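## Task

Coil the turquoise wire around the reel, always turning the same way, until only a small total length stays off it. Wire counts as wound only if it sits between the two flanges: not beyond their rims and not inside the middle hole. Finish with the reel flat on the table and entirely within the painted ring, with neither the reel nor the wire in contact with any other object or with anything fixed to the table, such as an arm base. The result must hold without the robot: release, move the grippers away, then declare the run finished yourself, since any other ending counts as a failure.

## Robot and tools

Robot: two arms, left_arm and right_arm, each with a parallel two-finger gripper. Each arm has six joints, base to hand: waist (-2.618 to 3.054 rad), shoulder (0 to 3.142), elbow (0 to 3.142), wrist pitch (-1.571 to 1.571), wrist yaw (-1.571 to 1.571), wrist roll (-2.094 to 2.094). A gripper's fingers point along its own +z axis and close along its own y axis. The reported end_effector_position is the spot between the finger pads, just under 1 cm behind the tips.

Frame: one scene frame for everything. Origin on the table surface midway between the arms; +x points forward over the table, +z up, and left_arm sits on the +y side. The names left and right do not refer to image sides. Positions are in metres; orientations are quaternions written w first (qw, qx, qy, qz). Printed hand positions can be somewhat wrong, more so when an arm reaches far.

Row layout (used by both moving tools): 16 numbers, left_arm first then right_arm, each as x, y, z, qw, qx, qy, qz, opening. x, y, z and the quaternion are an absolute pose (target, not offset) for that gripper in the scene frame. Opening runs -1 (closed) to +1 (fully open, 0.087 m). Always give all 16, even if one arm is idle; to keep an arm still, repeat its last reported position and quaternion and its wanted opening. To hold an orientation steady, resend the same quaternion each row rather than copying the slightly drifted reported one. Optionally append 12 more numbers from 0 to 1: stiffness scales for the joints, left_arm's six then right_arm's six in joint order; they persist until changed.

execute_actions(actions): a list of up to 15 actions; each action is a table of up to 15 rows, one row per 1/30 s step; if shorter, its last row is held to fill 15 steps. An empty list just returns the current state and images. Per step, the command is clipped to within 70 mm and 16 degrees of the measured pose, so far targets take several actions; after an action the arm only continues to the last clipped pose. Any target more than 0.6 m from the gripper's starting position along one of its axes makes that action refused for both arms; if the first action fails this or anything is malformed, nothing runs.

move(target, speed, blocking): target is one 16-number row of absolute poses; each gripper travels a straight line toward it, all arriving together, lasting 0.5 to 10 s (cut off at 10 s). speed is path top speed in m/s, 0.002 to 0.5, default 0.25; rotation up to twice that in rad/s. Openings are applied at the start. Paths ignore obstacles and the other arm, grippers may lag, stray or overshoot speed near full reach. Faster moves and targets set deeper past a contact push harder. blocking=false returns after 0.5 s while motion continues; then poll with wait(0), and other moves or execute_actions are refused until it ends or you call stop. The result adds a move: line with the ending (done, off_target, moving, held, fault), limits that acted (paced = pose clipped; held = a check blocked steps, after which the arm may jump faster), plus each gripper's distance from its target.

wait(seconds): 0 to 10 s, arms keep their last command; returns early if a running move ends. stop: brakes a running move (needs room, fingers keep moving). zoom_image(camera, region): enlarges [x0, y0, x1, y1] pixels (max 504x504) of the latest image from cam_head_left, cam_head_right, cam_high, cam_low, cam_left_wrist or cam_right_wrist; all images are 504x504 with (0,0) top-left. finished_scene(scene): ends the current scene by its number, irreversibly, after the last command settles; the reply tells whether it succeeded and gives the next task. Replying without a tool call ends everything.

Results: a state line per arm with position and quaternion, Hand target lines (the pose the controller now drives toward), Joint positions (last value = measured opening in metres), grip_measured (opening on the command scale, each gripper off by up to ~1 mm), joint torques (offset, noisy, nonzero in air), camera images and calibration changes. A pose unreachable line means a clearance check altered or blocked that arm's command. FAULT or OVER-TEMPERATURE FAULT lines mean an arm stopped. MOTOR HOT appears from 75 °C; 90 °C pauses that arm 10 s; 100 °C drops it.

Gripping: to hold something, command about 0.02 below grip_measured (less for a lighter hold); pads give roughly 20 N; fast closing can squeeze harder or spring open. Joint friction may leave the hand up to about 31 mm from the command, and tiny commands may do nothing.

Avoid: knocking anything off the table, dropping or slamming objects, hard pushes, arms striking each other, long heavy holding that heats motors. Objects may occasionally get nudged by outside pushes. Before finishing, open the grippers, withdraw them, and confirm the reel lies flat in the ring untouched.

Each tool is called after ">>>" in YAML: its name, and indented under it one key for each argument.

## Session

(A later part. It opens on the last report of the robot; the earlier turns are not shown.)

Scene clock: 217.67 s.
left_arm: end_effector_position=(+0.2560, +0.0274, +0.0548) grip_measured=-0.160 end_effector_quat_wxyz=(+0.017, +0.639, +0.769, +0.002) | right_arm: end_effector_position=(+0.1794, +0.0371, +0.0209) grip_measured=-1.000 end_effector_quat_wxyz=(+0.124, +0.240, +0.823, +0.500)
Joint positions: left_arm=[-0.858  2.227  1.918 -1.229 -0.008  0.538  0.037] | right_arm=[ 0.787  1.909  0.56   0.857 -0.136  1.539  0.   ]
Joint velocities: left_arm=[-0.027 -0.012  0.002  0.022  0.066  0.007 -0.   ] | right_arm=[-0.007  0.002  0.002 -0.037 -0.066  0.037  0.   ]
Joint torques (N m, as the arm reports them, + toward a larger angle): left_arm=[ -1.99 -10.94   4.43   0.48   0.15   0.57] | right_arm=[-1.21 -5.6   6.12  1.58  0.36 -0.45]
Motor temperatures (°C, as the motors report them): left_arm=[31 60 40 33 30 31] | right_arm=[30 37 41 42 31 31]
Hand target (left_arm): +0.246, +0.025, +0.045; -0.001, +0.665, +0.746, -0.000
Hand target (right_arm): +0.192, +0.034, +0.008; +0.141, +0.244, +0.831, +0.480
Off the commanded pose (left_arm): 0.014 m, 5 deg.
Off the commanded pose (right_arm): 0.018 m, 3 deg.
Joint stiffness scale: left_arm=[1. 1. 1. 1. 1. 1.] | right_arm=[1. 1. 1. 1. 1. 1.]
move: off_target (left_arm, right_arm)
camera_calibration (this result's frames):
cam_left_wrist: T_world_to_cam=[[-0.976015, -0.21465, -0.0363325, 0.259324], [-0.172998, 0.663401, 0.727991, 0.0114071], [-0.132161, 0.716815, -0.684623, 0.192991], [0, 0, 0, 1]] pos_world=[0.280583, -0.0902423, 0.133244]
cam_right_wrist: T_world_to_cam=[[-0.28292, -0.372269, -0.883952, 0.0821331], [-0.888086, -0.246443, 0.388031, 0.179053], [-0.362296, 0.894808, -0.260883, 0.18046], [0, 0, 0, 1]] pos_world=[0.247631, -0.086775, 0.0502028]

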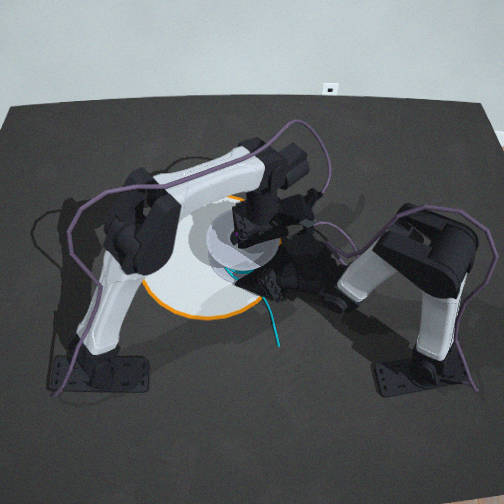

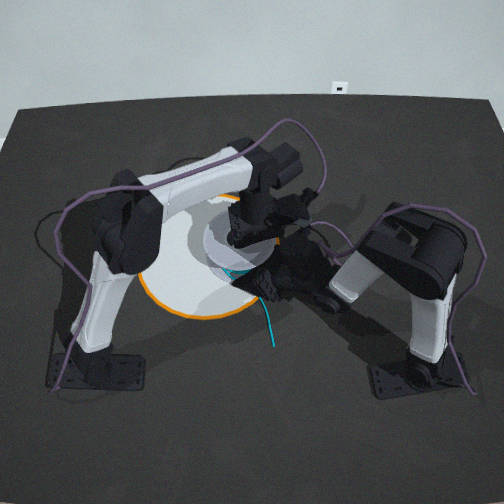

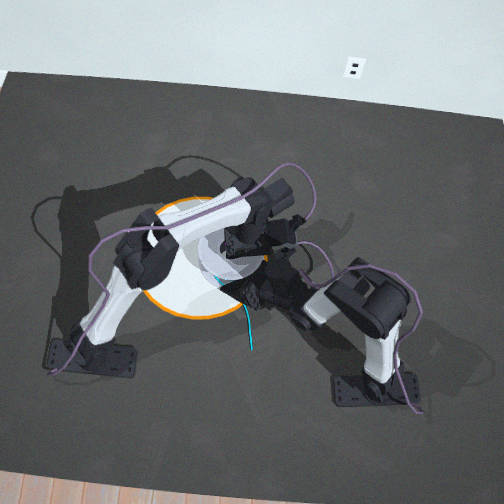

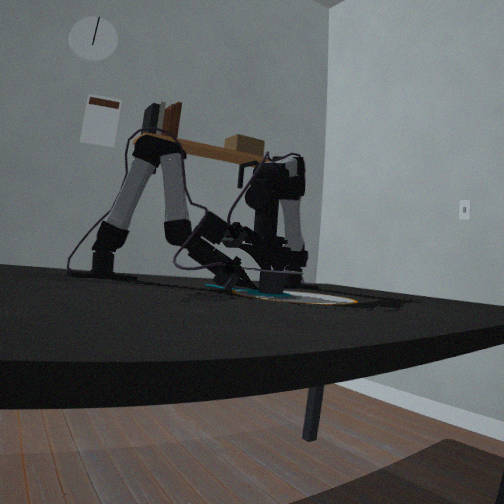

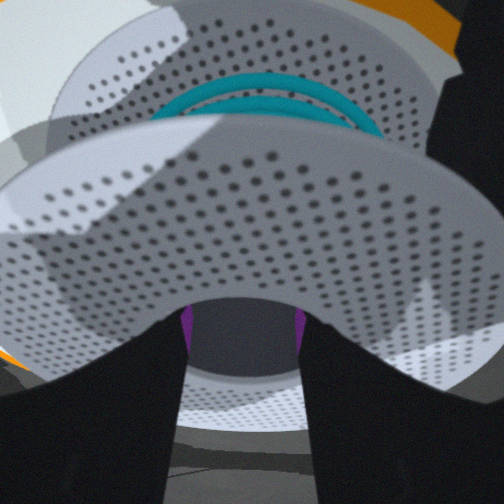

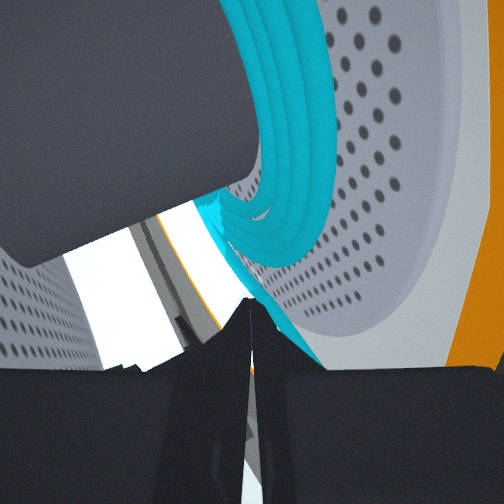

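>>> execute_actions:
  actions:
    - [[0.25,0.025,0.05,0,-0.6,-0.8,0,-1,0.16,0.04,0.035,0.141,0.244,0.831,0.48,-1]]
    - [[0.246,0.025,0.05,0,-0.3,-0.954,0,-1,0.11,0.03,0.035,0.141,0.244,0.831,0.48,-1]]
    - [[0.246,0.025,0.05,0,0.05,-0.999,0,-1,0.10,0.02,0.01,0.141,0.244,0.831,0.48,-1]]
    - [[0.246,0.025,0.05,0,0.35,-0.937,0,-1,0.10,0.02,0.008,0.141,0.244,0.831,0.48,-1]]
    - [[0.246,0.025,0.05,0,0.6,-0.8,0,-1,0.10,0.02,0.008,0.141,0.244,0.831,0.48,-1]]
    - [[0.246,0.025,0.04,0,0.6,-0.8,0,-1,0.10,0.02,0.008,0.141,0.244,0.831,0.48,-1]]
    - [[0.246,0.025,0.04,0,0.6,-0.8,0,0.3,0.10,0.02,0.008,0.141,0.244,0.831,0.48,-1]]

>>> move:
  target: [0.246,0.025,0.045,0,0.6,-0.8,0,0.3,0.17,-0.05,0.008,0.141,0.244,0.831,0.48,-1]
  speed: 0.06

Scene clock: 231.63 s.
left_arm: end_effector_position=(+0.2527, +0.0237, +0.0548) grip_measured=-0.188 end_effector_quat_wxyz=(+0.003, -0.601, +0.799, -0.016) | right_arm: end_effector_position=(+0.1065, +0.0275, +0.0215) grip_measured=-1.000 end_effector_quat_wxyz=(+0.143, +0.243, +0.822, +0.495)
Joint positions: left_arm=[-0.72   2.006  1.57  -1.101  0.    -2.001  0.036] | right_arm=[1.031 1.781 0.363 0.924 0.117 1.639 0.   ]
Joint velocities: left_arm=[-0.007 -0.012 -0.022  0.007 -0.022  0.095  0.001] | right_arm=[-0.007  0.007 -0.012 -0.139 -0.037  0.095  0.   ]
Joint torques (N m, as the arm reports them, + toward a larger angle): left_arm=[-0.73 -8.47  4.    0.48 -0.08  0.06] | right_arm=[ 0.5  -4.88  2.35  1.91  0.21 -0.01]
Motor temperatures (°C, as the motors report them): left_arm=[31 62 40 33 30 31] | right_arm=[30 37 42 42 31 31]
Hand target (left_arm): +0.246, +0.025, +0.040; +0.000, -0.600, +0.800, +0.000
Hand target (right_arm): +0.100, +0.020, +0.008; +0.141, +0.244, +0.831, +0.480
Off the commanded pose (left_arm): 0.016 m, 2 deg.
Off the commanded pose (right_arm): 0.017 m, 2 deg.
Joint stiffness scale: left_arm=[1. 1. 1. 1. 1. 1.] | right_arm=[1. 1. 1. 1. 1. 1.]
camera_calibration (this result's frames):
cam_left_wrist: T_world_to_cam=[[0.969026, -0.246426, 0.0161926, -0.238343], [-0.173483, -0.632592, 0.754806, 0.0427266], [-0.175761, -0.734236, -0.655749, 0.23904], [0, 0, 0, 1]] pos_world=[0.280386, 0.143806, 0.128359]
cam_right_wrist: T_world_to_cam=[[-0.269273, -0.380747, -0.884604, 0.0573282], [-0.904235, -0.216156, 0.368286, 0.112993], [-0.331436, 0.89906, -0.28608, 0.159864], [0, 0, 0, 1]] pos_world=[0.170594, -0.097476, 0.0548328]

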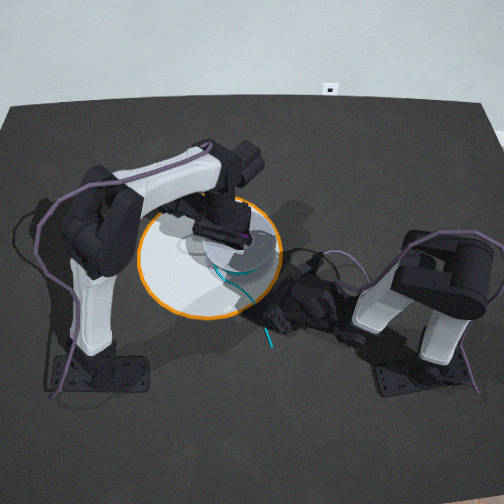

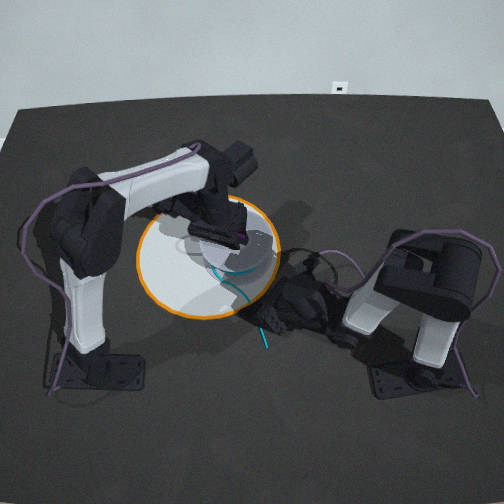

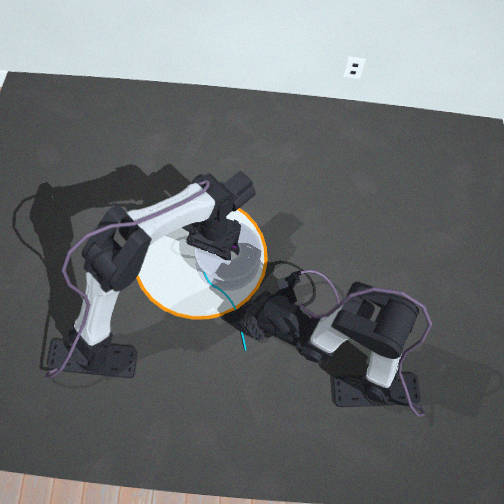

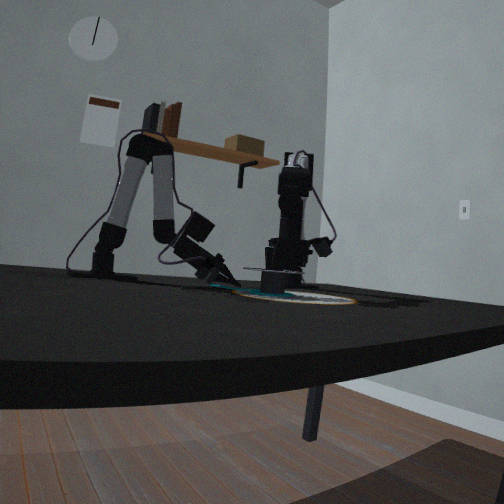

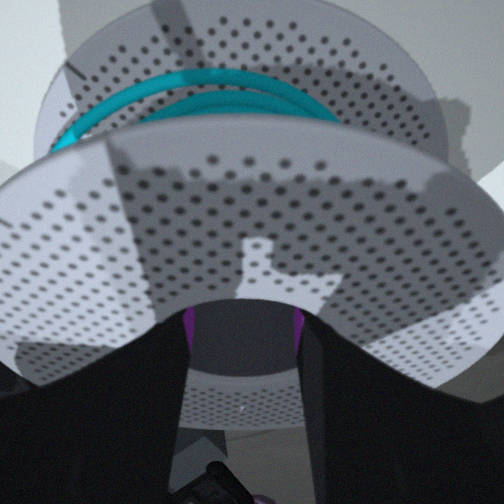

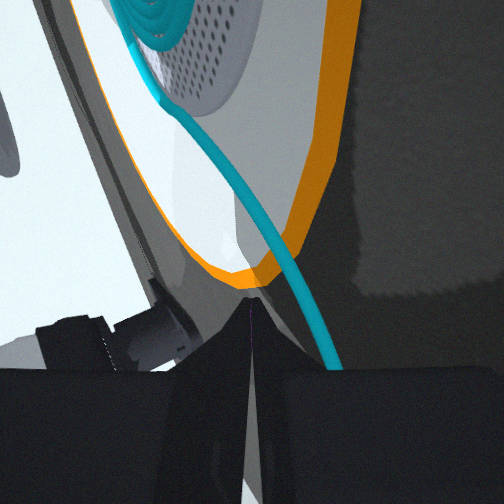

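Scene clock: 233.77 s.
left_arm: end_effector_position=(+0.2527, +0.0238, +0.0548) grip_measured=-0.188 end_effector_quat_wxyz=(+0.003, -0.601, +0.799, -0.016) | right_arm: end_effector_position=(+0.1752, -0.0395, +0.0188) grip_measured=-1.000 end_effector_quat_wxyz=(+0.147, +0.233, +0.820, +0.501)
Joint positions: left_arm=[-0.72   2.006  1.57  -1.101  0.    -2.001  0.036] | right_arm=[ 0.61   1.781  0.308  0.983 -0.262  1.424  0.   ]
Joint velocities: left_arm=[-0.007  0.007  0.007 -0.022 -0.051 -0.022  0.   ] | right_arm=[-0.002  0.007 -0.002 -0.037 -0.022 -0.051  0.   ]
Joint torques (N m, as the arm reports them, + toward a larger angle): left_arm=[-0.71 -8.72  4.97  0.31 -0.06  0.05] | right_arm=[-1.2  -7.23  1.79  1.56  0.13 -0.28]
Motor temperatures (°C, as the motors report them): left_arm=[31 62 40 33 30 31] | right_arm=[30 37 42 42 31 31]
Hand target (left_arm): +0.246, +0.025, +0.045; +0.000, -0.600, +0.800, +0.000
Hand target (right_arm): +0.171, -0.051, +0.008; +0.146, +0.241, +0.831, +0.480
Off the commanded pose (left_arm): 0.012 m, 2 deg.
Off the commanded pose (right_arm): 0.016 m, 3 deg.
Joint stiffness scale: left_arm=[1. 1. 1. 1. 1. 1.] | right_arm=[1. 1. 1. 1. 1. 1.]
move: off_target (left_arm, right_arm)
camera_calibration (this result's frames):
cam_left_wrist: T_world_to_cam=[[0.969031, -0.24643, 0.015851, -0.23824], [-0.173265, -0.632779, 0.754698, 0.0427158], [-0.17595, -0.734072, -0.65588, 0.239117], [0, 0, 0, 1]] pos_world=[0.280336, 0.143849, 0.128371]
cam_right_wrist: T_world_to_cam=[[-0.246101, -0.377611, -0.892661, 0.0441241], [-0.908466, -0.231135, 0.348233, 0.162178], [-0.337822, 0.896653, -0.286164, 0.243128], [0, 0, 0, 1]] pos_world=[0.240326, -0.163854, 0.0524865]

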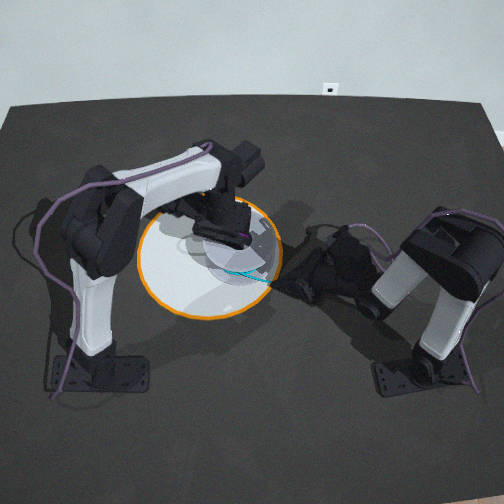

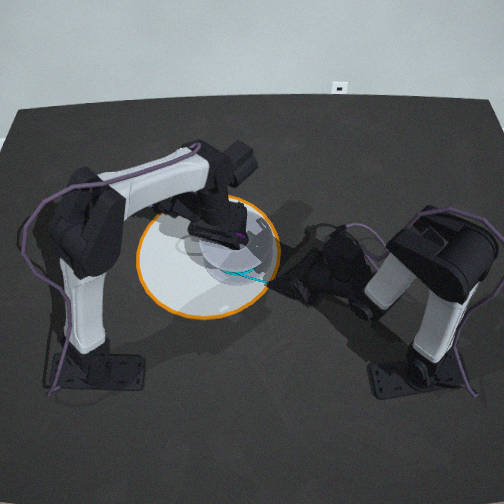

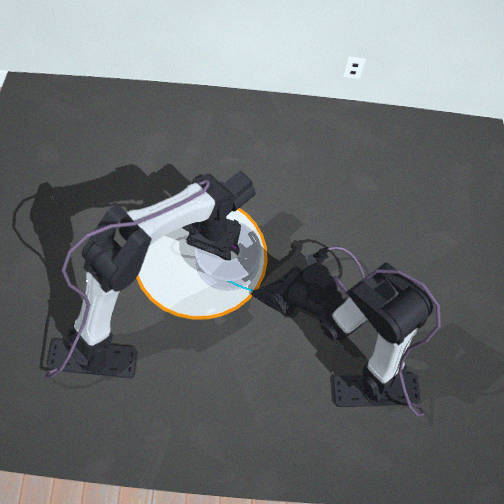

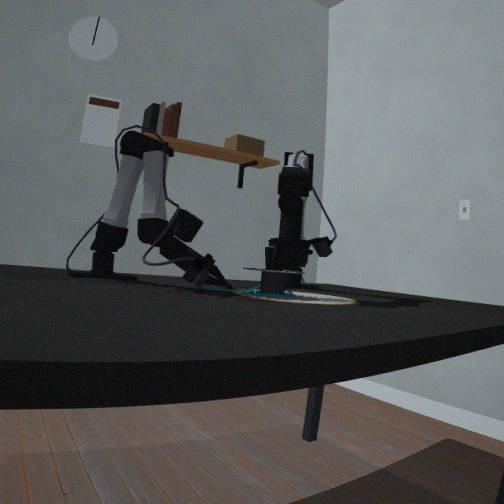

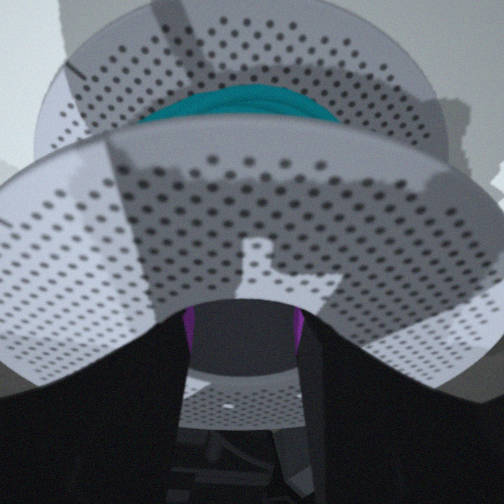

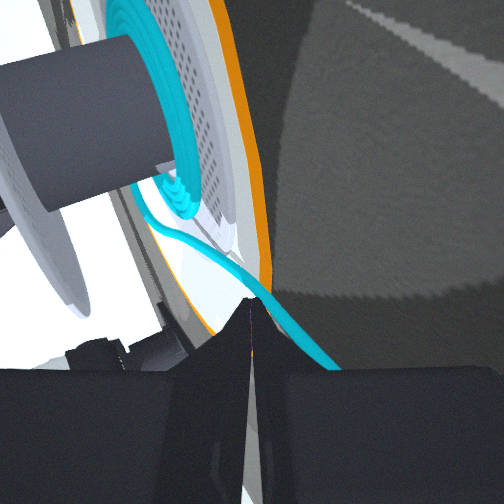

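>>> move:
  target: [0.246,0.025,0.045,0,0.6,-0.8,0,0.3,0.24,-0.075,0.008,0.141,0.244,0.831,0.48,-1]
  speed: 0.06

>>> execute_actions:
  actions:
    - [[0.246,0.025,0.045,0,0.6,-0.8,0,0.3,0.2,-0.05,0.022,0.141,0.244,0.831,0.48,-1]]
    - [[0.246,0.025,0.045,0,0.6,-0.8,0,0.3,0.185,-0.02,0.022,0.141,0.244,0.831,0.48,-1]]
    - [[0.246,0.025,0.045,0,0.6,-0.8,0,0.3,0.188,0.0,0.02,0.141,0.244,0.831,0.48,-1]]
    - [[0.246,0.025,0.045,0,0.6,-0.8,0,0.3,0.188,0.0,0.008,0.141,0.244,0.831,0.48,-1]]

Scene clock: 242.37 s.
left_arm: end_effector_position=(+0.2527, +0.0238, +0.0548) grip_measured=-0.188 end_effector_quat_wxyz=(+0.003, -0.601, +0.799, -0.016) | right_arm: end_effector_position=(+0.2381, -0.0747, +0.0156) grip_measured=-1.000 end_effector_quat_wxyz=(+0.151, +0.241, +0.825, +0.488)
Joint positions: left_arm=[-0.72   2.006  1.57  -1.101  0.    -2.001  0.036] | right_arm=[ 0.357  1.835  0.455  0.818 -0.458  1.285  0.   ]
Joint velocities: left_arm=[ 0.002  0.002 -0.032  0.007  0.007 -0.081  0.   ] | right_arm=[-0.002 -0.017  0.007 -0.051 -0.081 -0.007  0.   ]
Joint torques (N m, as the arm reports them, + toward a larger angle): left_arm=[-0.71 -8.72  4.96  0.31 -0.05  0.05] | right_arm=[-0.93 -5.45  5.22  1.6  -0.09 -0.2 ]
Motor temperatures (°C, as the motors report them): left_arm=[31 61 40 33 30 31] | right_arm=[30 38 41 42 31 31]
Hand target (left_arm): +0.246, +0.025, +0.045; +0.000, -0.600, +0.800, +0.000
Hand target (right_arm): +0.241, -0.077, +0.008; +0.144, +0.243, +0.831, +0.479
Off the commanded pose (left_arm): 0.012 m, 2 deg.
Off the commanded pose (right_arm): 0.008 m, 2 deg.
Joint stiffness scale: left_arm=[1. 1. 1. 1. 1. 1.] | right_arm=[1. 1. 1. 1. 1. 1.]
move: off_target (left_arm)
camera_calibration (this result's frames):
cam_left_wrist: T_world_to_cam=[[0.969031, -0.24643, 0.015851, -0.23824], [-0.173265, -0.632779, 0.754698, 0.0427158], [-0.17595, -0.734072, -0.65588, 0.239117], [0, 0, 0, 1]] pos_world=[0.280336, 0.143849, 0.128371]
cam_right_wrist: T_world_to_cam=[[-0.261657, -0.394588, -0.880815, 0.0456733], [-0.909092, -0.205763, 0.362235, 0.214147], [-0.324172, 0.895523, -0.304878, 0.291952], [0, 0, 0, 1]] pos_world=[0.301273, -0.199365, 0.051668]

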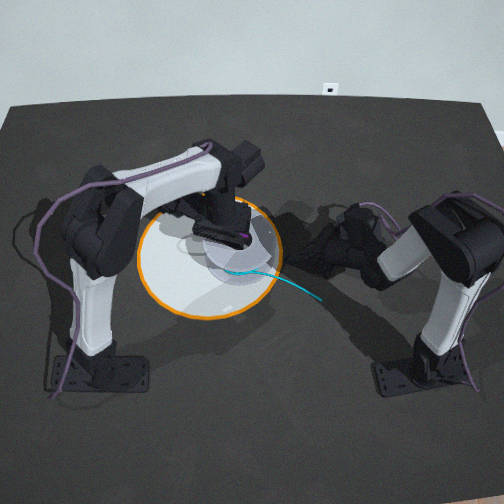

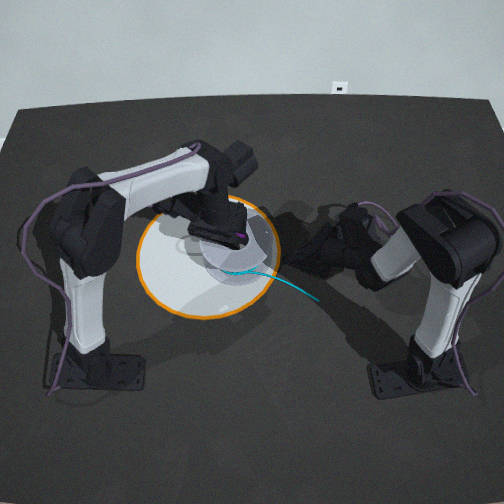

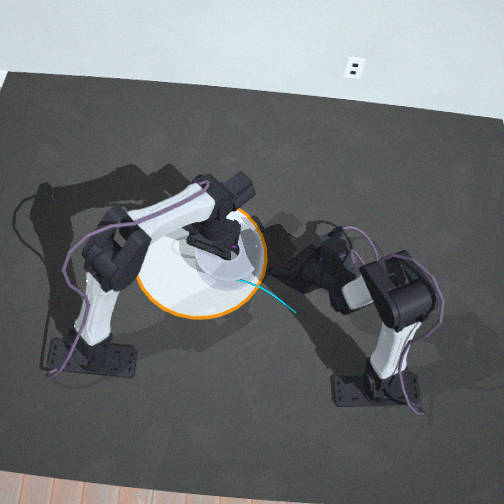

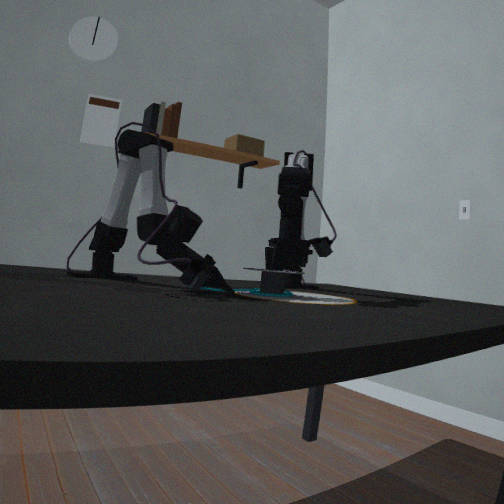

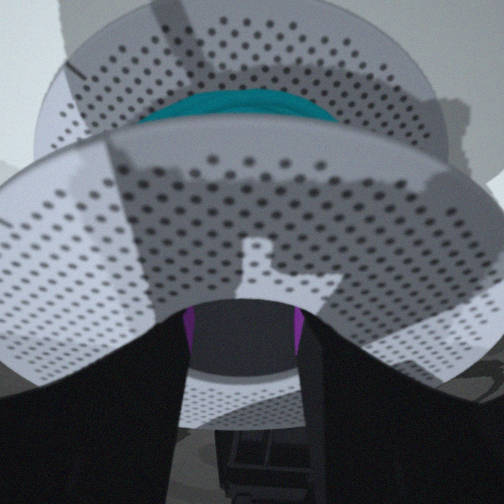

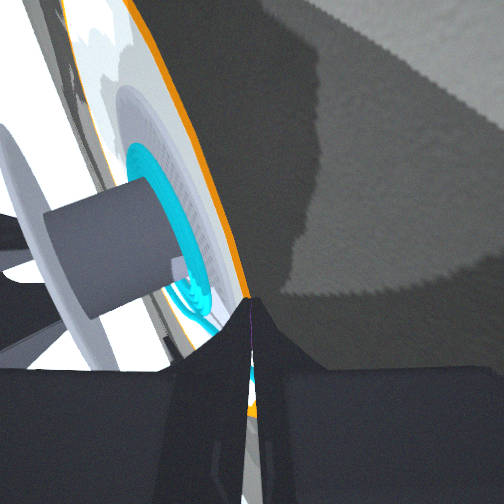

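Scene clock: 244.37 s.
left_arm: end_effector_position=(+0.2526, +0.0242, +0.0547) grip_measured=-0.188 end_effector_quat_wxyz=(+0.004, -0.602, +0.798, -0.015) | right_arm: end_effector_position=(+0.1886, -0.0012, +0.0191) grip_measured=-1.000 end_effector_quat_wxyz=(+0.143, +0.240, +0.824, +0.493)
Joint positions: left_arm=[-0.72   2.006  1.57  -1.103 -0.001 -2.003  0.036] | right_arm=[ 0.691  1.848  0.461  0.885 -0.185  1.471  0.   ]
Joint velocities: left_arm=[ 0.012 -0.007 -0.012  0.051 -0.037  0.022 -0.   ] | right_arm=[-0.007  0.012  0.007  0.007  0.051  0.007  0.   ]
Joint torques (N m, as the arm reports them, + toward a larger angle): left_arm=[-0.71 -8.71  4.96  0.32 -0.04  0.07] | right_arm=[ 0.24 -5.06  4.81  1.71  0.17 -0.12]
Motor temperatures (°C, as the motors report them): left_arm=[31 61 40 33 30 31] | right_arm=[30 38 41 43 31 31]
Hand target (left_arm): +0.246, +0.025, +0.045; +0.000, -0.600, +0.800, +0.000
Hand target (right_arm): +0.188, -0.000, +0.008; +0.141, +0.244, +0.831, +0.480
Off the commanded pose (left_arm): 0.012 m, 2 deg.
Off the commanded pose (right_arm): 0.011 m, 2 deg.
Joint stiffness scale: left_arm=[1. 1. 1. 1. 1. 1.] | right_arm=[1. 1. 1. 1. 1. 1.]
camera_calibration (this result's frames):
cam_left_wrist: T_world_to_cam=[[0.969607, -0.244198, 0.015134, -0.238275], [-0.171626, -0.634762, 0.753406, 0.0427554], [-0.174374, -0.733106, -0.657381, 0.239023], [0, 0, 0, 1]] pos_world=[0.280051, 0.144183, 0.128523]
cam_right_wrist: T_world_to_cam=[[-0.265939, -0.386246, -0.883227, 0.0656693], [-0.903803, -0.21877, 0.367805, 0.181851], [-0.335287, 0.896077, -0.290911, 0.213011], [0, 0, 0, 1]] pos_world=[0.253242, -0.125726, 0.0530822]

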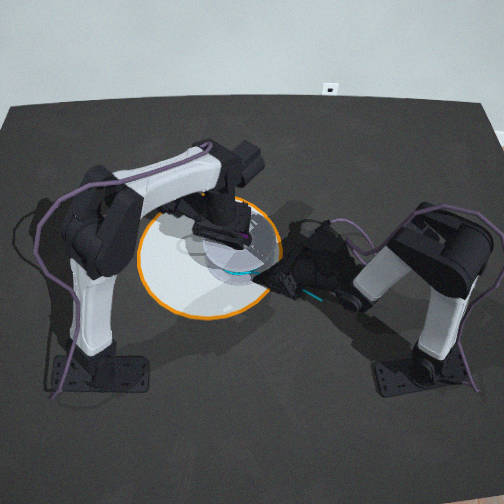

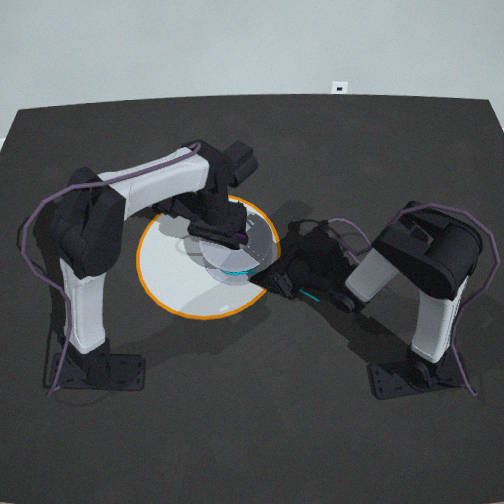

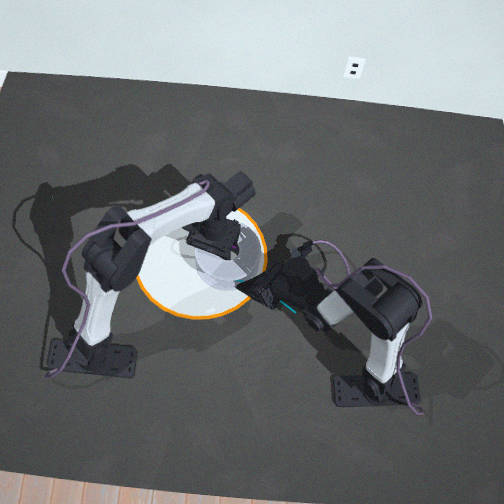

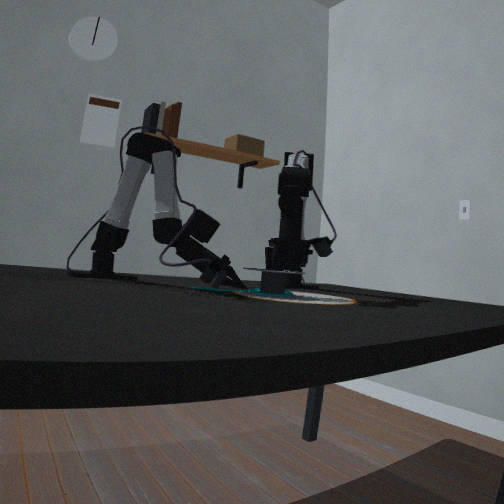

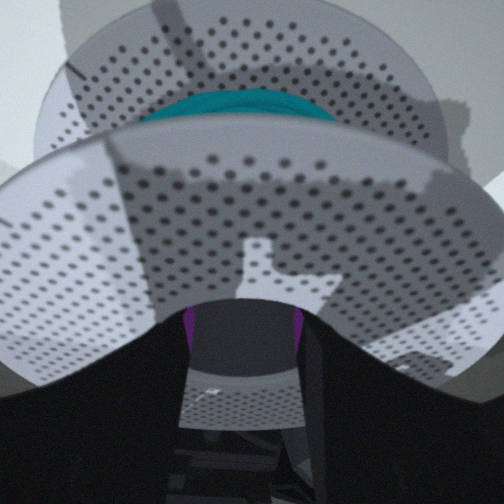

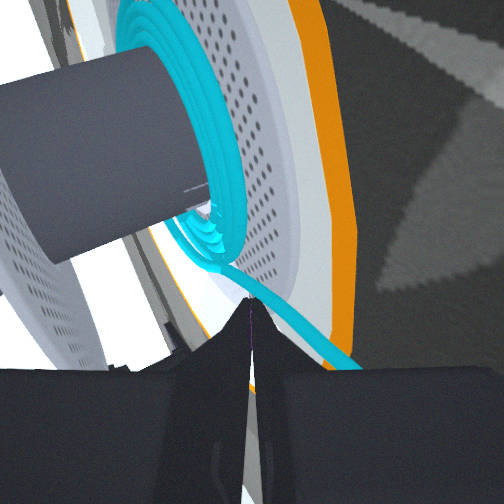

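That puts the finger back in the good configuration. I'll do half strokes only, which keeps the arms from touching.

>>> move:
  target: [0.246,0.025,0.045,0,-0.45,-0.893,0,0.3,0.188,0.008,0.008,0.141,0.244,0.831,0.48,-1]
  speed: 0.25

Scene clock: 251.50 s.
left_arm: end_effector_position=(+0.2452, +0.0253, +0.0539) grip_measured=-0.184 end_effector_quat_wxyz=(+0.010, +0.434, +0.901, -0.011) | right_arm: end_effector_position=(+0.1871, +0.0075, +0.0196) grip_measured=-1.000 end_effector_quat_wxyz=(+0.141, +0.237, +0.823, +0.496)
Joint positions: left_arm=[-0.827  2.236  1.929 -1.237  0.012  0.079  0.036] | right_arm=[ 0.713  1.864  0.482  0.887 -0.174  1.48   0.   ]
Joint velocities: left_arm=[ 0.007 -0.002  0.012  0.051 -0.022 -0.037 -0.   ] | right_arm=[ 0.002  0.012  0.002 -0.037 -0.022  0.037  0.   ]
Joint torques (N m, as the arm reports them, + toward a larger angle): left_arm=[-0.59 -9.4   6.89  0.41 -0.09  0.34] | right_arm=[ 0.13 -5.48  4.99  1.69  0.18 -0.02]
Motor temperatures (°C, as the motors report them): left_arm=[31 60 40 33 30 31] | right_arm=[30 38 41 43 31 31]
Hand target (left_arm): +0.245, +0.025, +0.044; +0.000, +0.450, +0.893, -0.000
Hand target (right_arm): +0.188, +0.008, +0.008; +0.141, +0.244, +0.831, +0.480
Off the commanded pose (left_arm): 0.009 m, 3 deg.
Off the commanded pose (right_arm): 0.012 m, 2 deg.
Joint stiffness scale: left_arm=[1. 1. 1. 1. 1. 1.] | right_arm=[1. 1. 1. 1. 1. 1.]
move: off_target (left_arm, right_arm)
camera_calibration (this result's frames):
cam_left_wrist: T_world_to_cam=[[-0.761715, -0.647908, -0.00229868, 0.204922], [-0.446557, 0.522418, 0.726406, 0.0823834], [-0.469444, 0.554341, -0.687262, 0.279398], [0, 0, 0, 1]] pos_world=[0.324043, -0.0651493, 0.132647]
cam_right_wrist: T_world_to_cam=[[-0.261333, -0.383762, -0.885681, 0.0683044], [-0.902557, -0.228137, 0.365164, 0.18209], [-0.342193, 0.894807, -0.286748, 0.206083], [0, 0, 0, 1]] pos_world=[0.252717, -0.11665, 0.053097]

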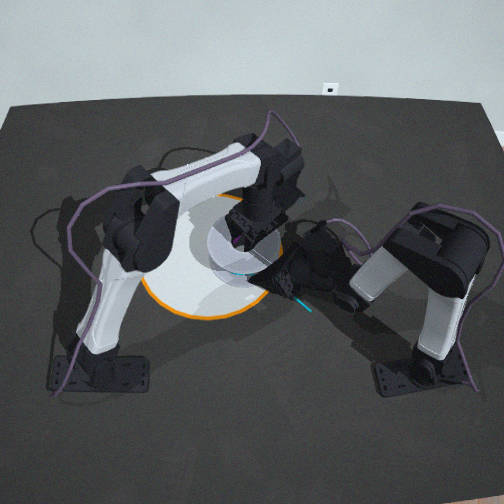

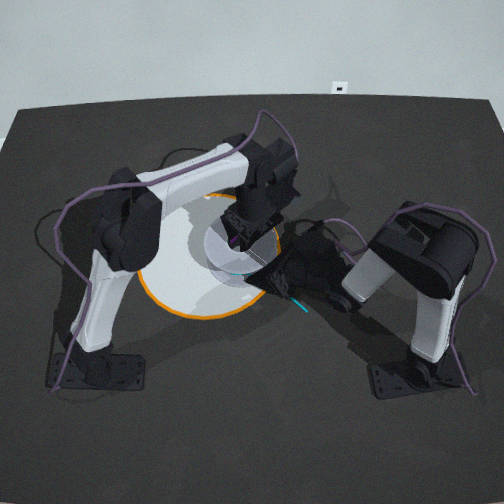

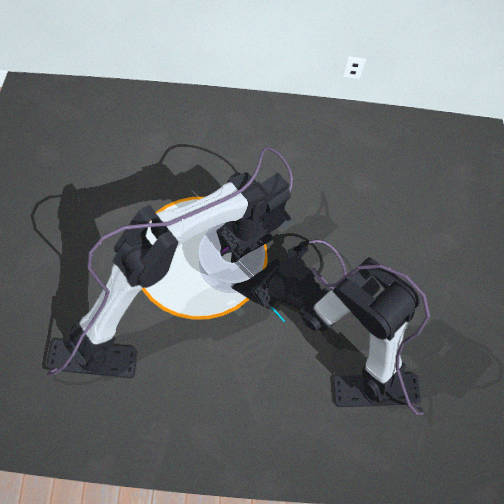

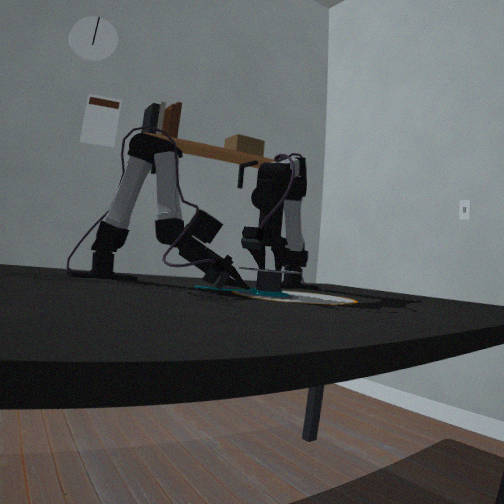

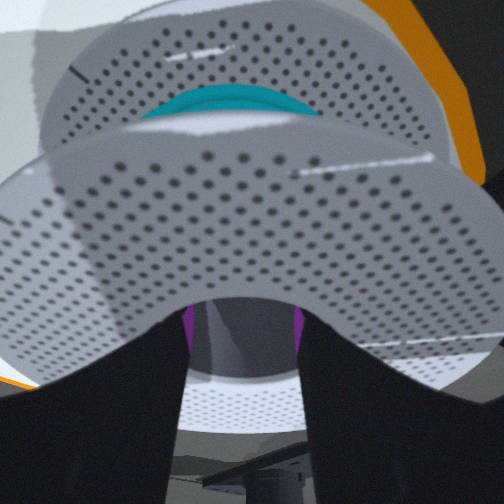

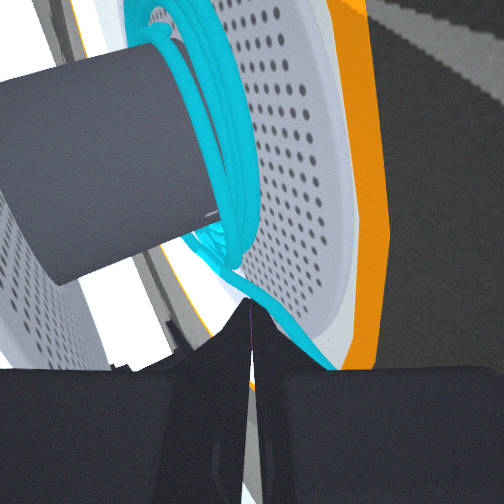

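>>> execute_actions:
  actions:
    - [[0.246,0.025,0.05,0,-0.45,-0.893,0,-1,0.188,0.008,0.011,0.141,0.244,0.831,0.48,-1]]
    - [[0.246,0.025,0.05,0,-0.1,-0.995,0,-1,0.188,0.008,0.011,0.141,0.244,0.831,0.48,-1]]
    - [[0.246,0.025,0.05,0,0.25,-0.968,0,-1,0.188,0.008,0.011,0.141,0.244,0.831,0.48,-1]]
    - [[0.246,0.025,0.05,0,0.6,-0.8,0,-1,0.188,0.008,0.011,0.141,0.244,0.831,0.48,-1]]
    - [[0.246,0.025,0.04,0,0.6,-0.8,0,-1,0.188,0.008,0.011,0.141,0.244,0.831,0.48,-1]]
    - [[0.246,0.025,0.04,0,0.6,-0.8,0,0.3,0.188,0.008,0.011,0.141,0.244,0.831,0.48,-1]]

>>> move:
  target: [0.246,0.025,0.045,0,-0.45,-0.893,0,0.3,0.188,0.008,0.011,0.141,0.244,0.831,0.48,-1]
  speed: 0.25

Scene clock: 263.60 s.
left_arm: end_effector_position=(+0.2508, +0.0179, +0.0548) grip_measured=-0.191 end_effector_quat_wxyz=(-0.004, -0.598, +0.801, -0.020) | right_arm: end_effector_position=(+0.1882, +0.0070, +0.0192) grip_measured=-1.000 end_effector_quat_wxyz=(+0.144, +0.239, +0.823, +0.495)
Joint positions: left_arm=[-0.727  2.014  1.577 -1.098  0.017 -2.001  0.035] | right_arm=[ 0.713  1.864  0.482  0.886 -0.167  1.481  0.   ]
Joint velocities: left_arm=[-0.002 -0.002 -0.022 -0.037 -0.066 -0.066 -0.001] | right_arm=[-0.007  0.012 -0.017 -0.051  0.051 -0.022  0.   ]
Joint torques (N m, as the arm reports them, + toward a larger angle): left_arm=[-0.16 -9.1   3.53  0.45 -0.24  0.05] | right_arm=[ 0.46 -6.51  5.15  1.53  0.22 -0.06]
Motor temperatures (°C, as the motors report them): left_arm=[31 61 41 33 30 31] | right_arm=[30 37 41 43 31 31]
Hand target (left_arm): +0.246, +0.025, +0.040; -0.000, -0.600, +0.800, +0.000
Hand target (right_arm): +0.188, +0.008, +0.011; +0.141, +0.244, +0.831, +0.480
Off the commanded pose (left_arm): 0.017 m, 2 deg.
Off the commanded pose (right_arm): 0.008 m, 2 deg.
Joint stiffness scale: left_arm=[1. 1. 1. 1. 1. 1.] | right_arm=[1. 1. 1. 1. 1. 1.]
camera_calibration (this result's frames):
cam_left_wrist: T_world_to_cam=[[0.967182, -0.253785, 0.0123282, -0.237136], [-0.172423, -0.619926, 0.765481, 0.0376007], [-0.186625, -0.742486, -0.64334, 0.23662], [0, 0, 0, 1]] pos_world=[0.279996, 0.138815, 0.126368]
cam_right_wrist: T_world_to_cam=[[-0.263538, -0.384095, -0.884884, 0.0683996], [-0.904362, -0.220826, 0.365191, 0.183405], [-0.335673, 0.896497, -0.289165, 0.205657], [0, 0, 0, 1]] pos_world=[0.252924, -0.117598, 0.0530163]

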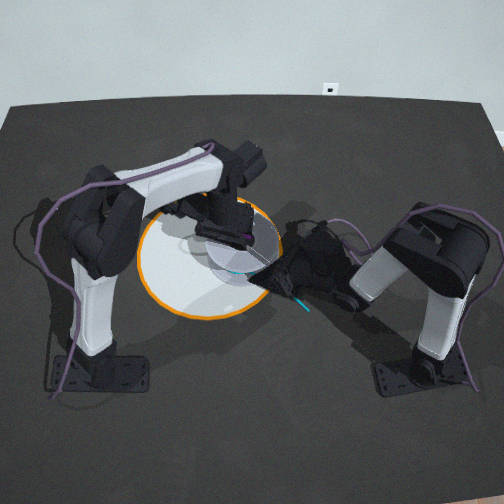

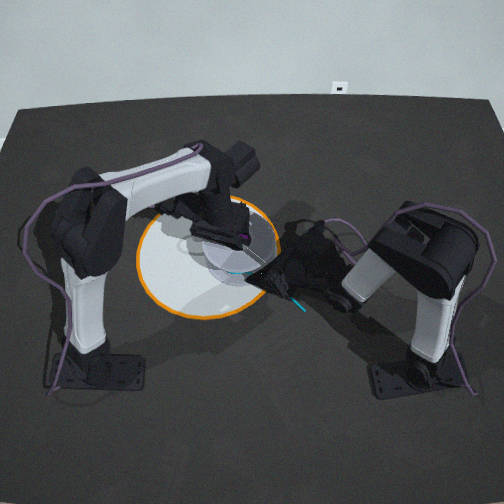

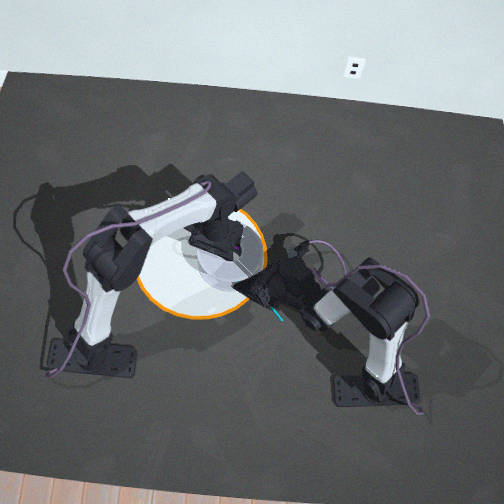

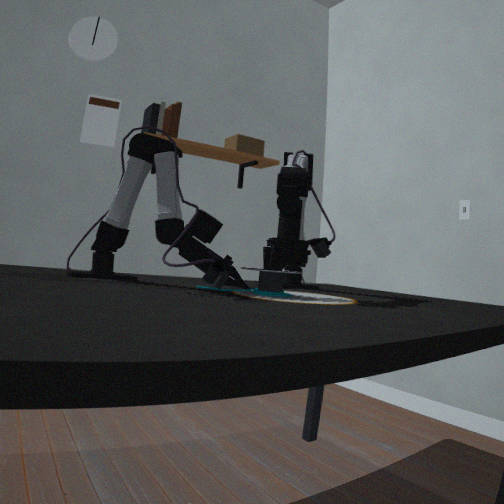

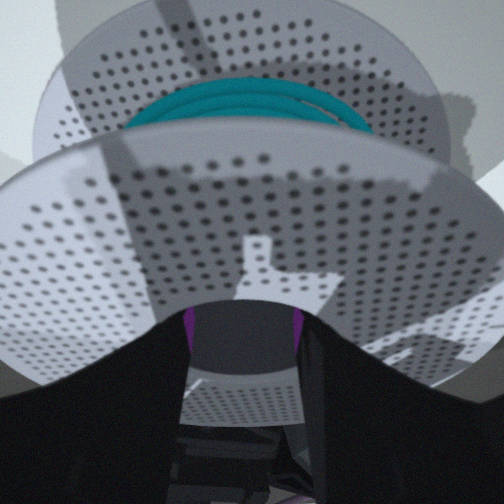

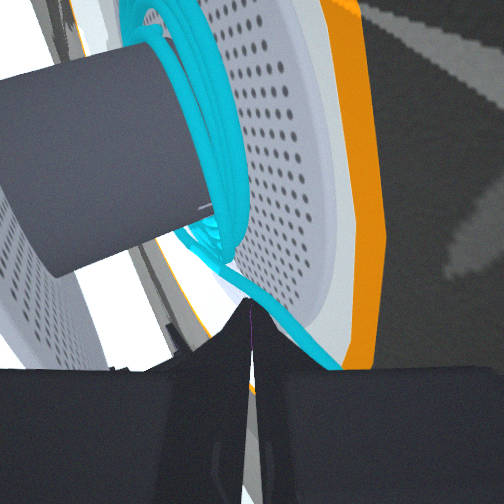

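Scene clock: 268.60 s.
left_arm: end_effector_position=(+0.2439, +0.0230, +0.0541) grip_measured=-0.175 end_effector_quat_wxyz=(+0.010, +0.431, +0.902, -0.013) | right_arm: end_effector_position=(+0.1886, +0.0084, +0.0222) grip_measured=-1.000 end_effector_quat_wxyz=(+0.144, +0.238, +0.820, +0.500)
Joint positions: left_arm=[-0.831  2.239  1.935 -1.24   0.017  0.07   0.036] | right_arm=[ 0.713  1.864  0.482  0.899 -0.171  1.485  0.   ]
Joint velocities: left_arm=[-0.007 -0.007 -0.007 -0.037 -0.022 -0.081 -0.   ] | right_arm=[ 0.017 -0.002  0.007 -0.007  0.022  0.022  0.   ]
Joint torques (N m, as the arm reports them, + toward a larger angle): left_arm=[-0.4  -9.65  6.54  0.43 -0.12  0.46] | right_arm=[ 0.21 -6.52  5.13  1.47  0.18 -0.1 ]
Motor temperatures (°C, as the motors report them): left_arm=[31 61 41 33 30 31] | right_arm=[30 38 41 43 31 31]
Hand target (left_arm): +0.245, +0.025, +0.044; +0.000, +0.450, +0.893, -0.000
Hand target (right_arm): +0.188, +0.008, +0.011; +0.141, +0.244, +0.830, +0.480
Off the commanded pose (left_arm): 0.010 m, 3 deg.
Off the commanded pose (right_arm): 0.011 m, 3 deg.
Joint stiffness scale: left_arm=[1. 1. 1. 1. 1. 1.] | right_arm=[1. 1. 1. 1. 1. 1.]
move: off_target (left_arm, right_arm)
camera_calibration (this result's frames):
cam_left_wrist: T_world_to_cam=[[-0.758078, -0.652159, 0.00250935, 0.201354], [-0.447044, 0.522443, 0.726089, 0.0829906], [-0.474836, 0.54931, -0.687596, 0.281591], [0, 0, 0, 1]] pos_world=[0.323452, -0.0667241, 0.132857]
cam_right_wrist: T_world_to_cam=[[-0.258725, -0.373409, -0.890858, 0.0708511], [-0.905591, -0.227136, 0.35821, 0.183416], [-0.336104, 0.899431, -0.27939, 0.205198], [0, 0, 0, 1]] pos_world=[0.253399, -0.116445, 0.0547471]

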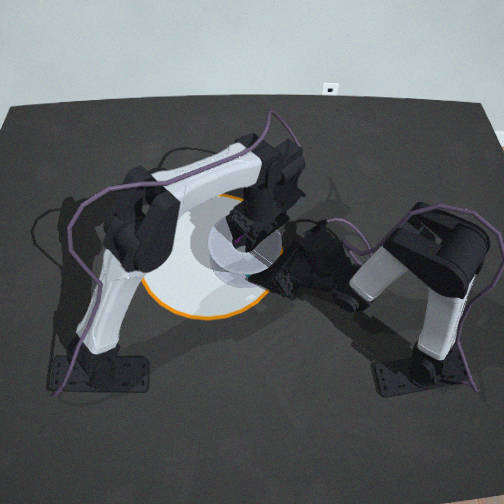

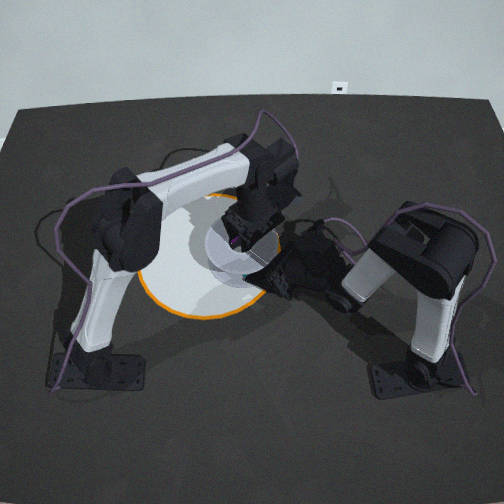

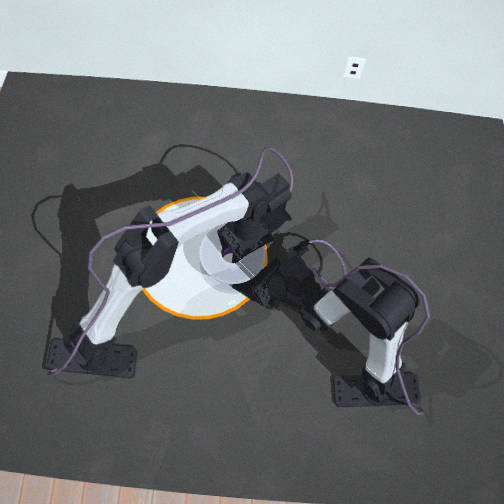

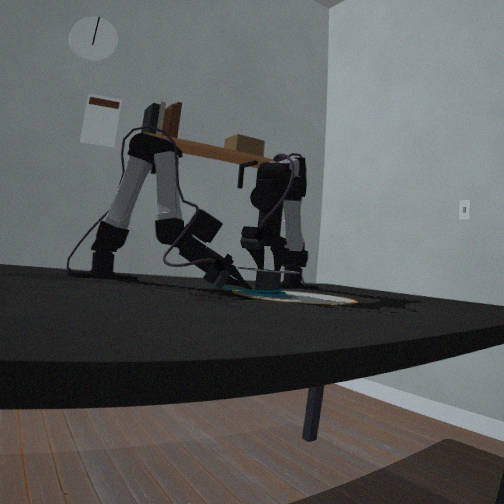

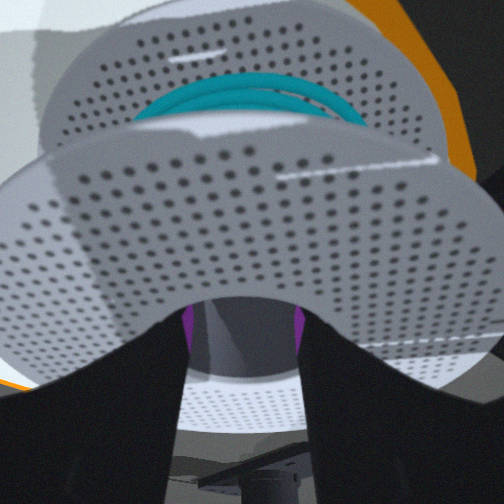

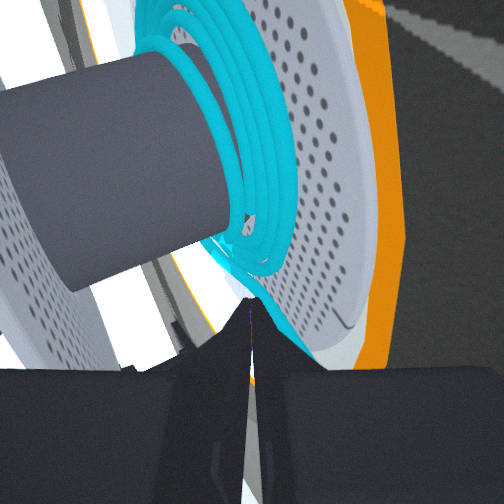

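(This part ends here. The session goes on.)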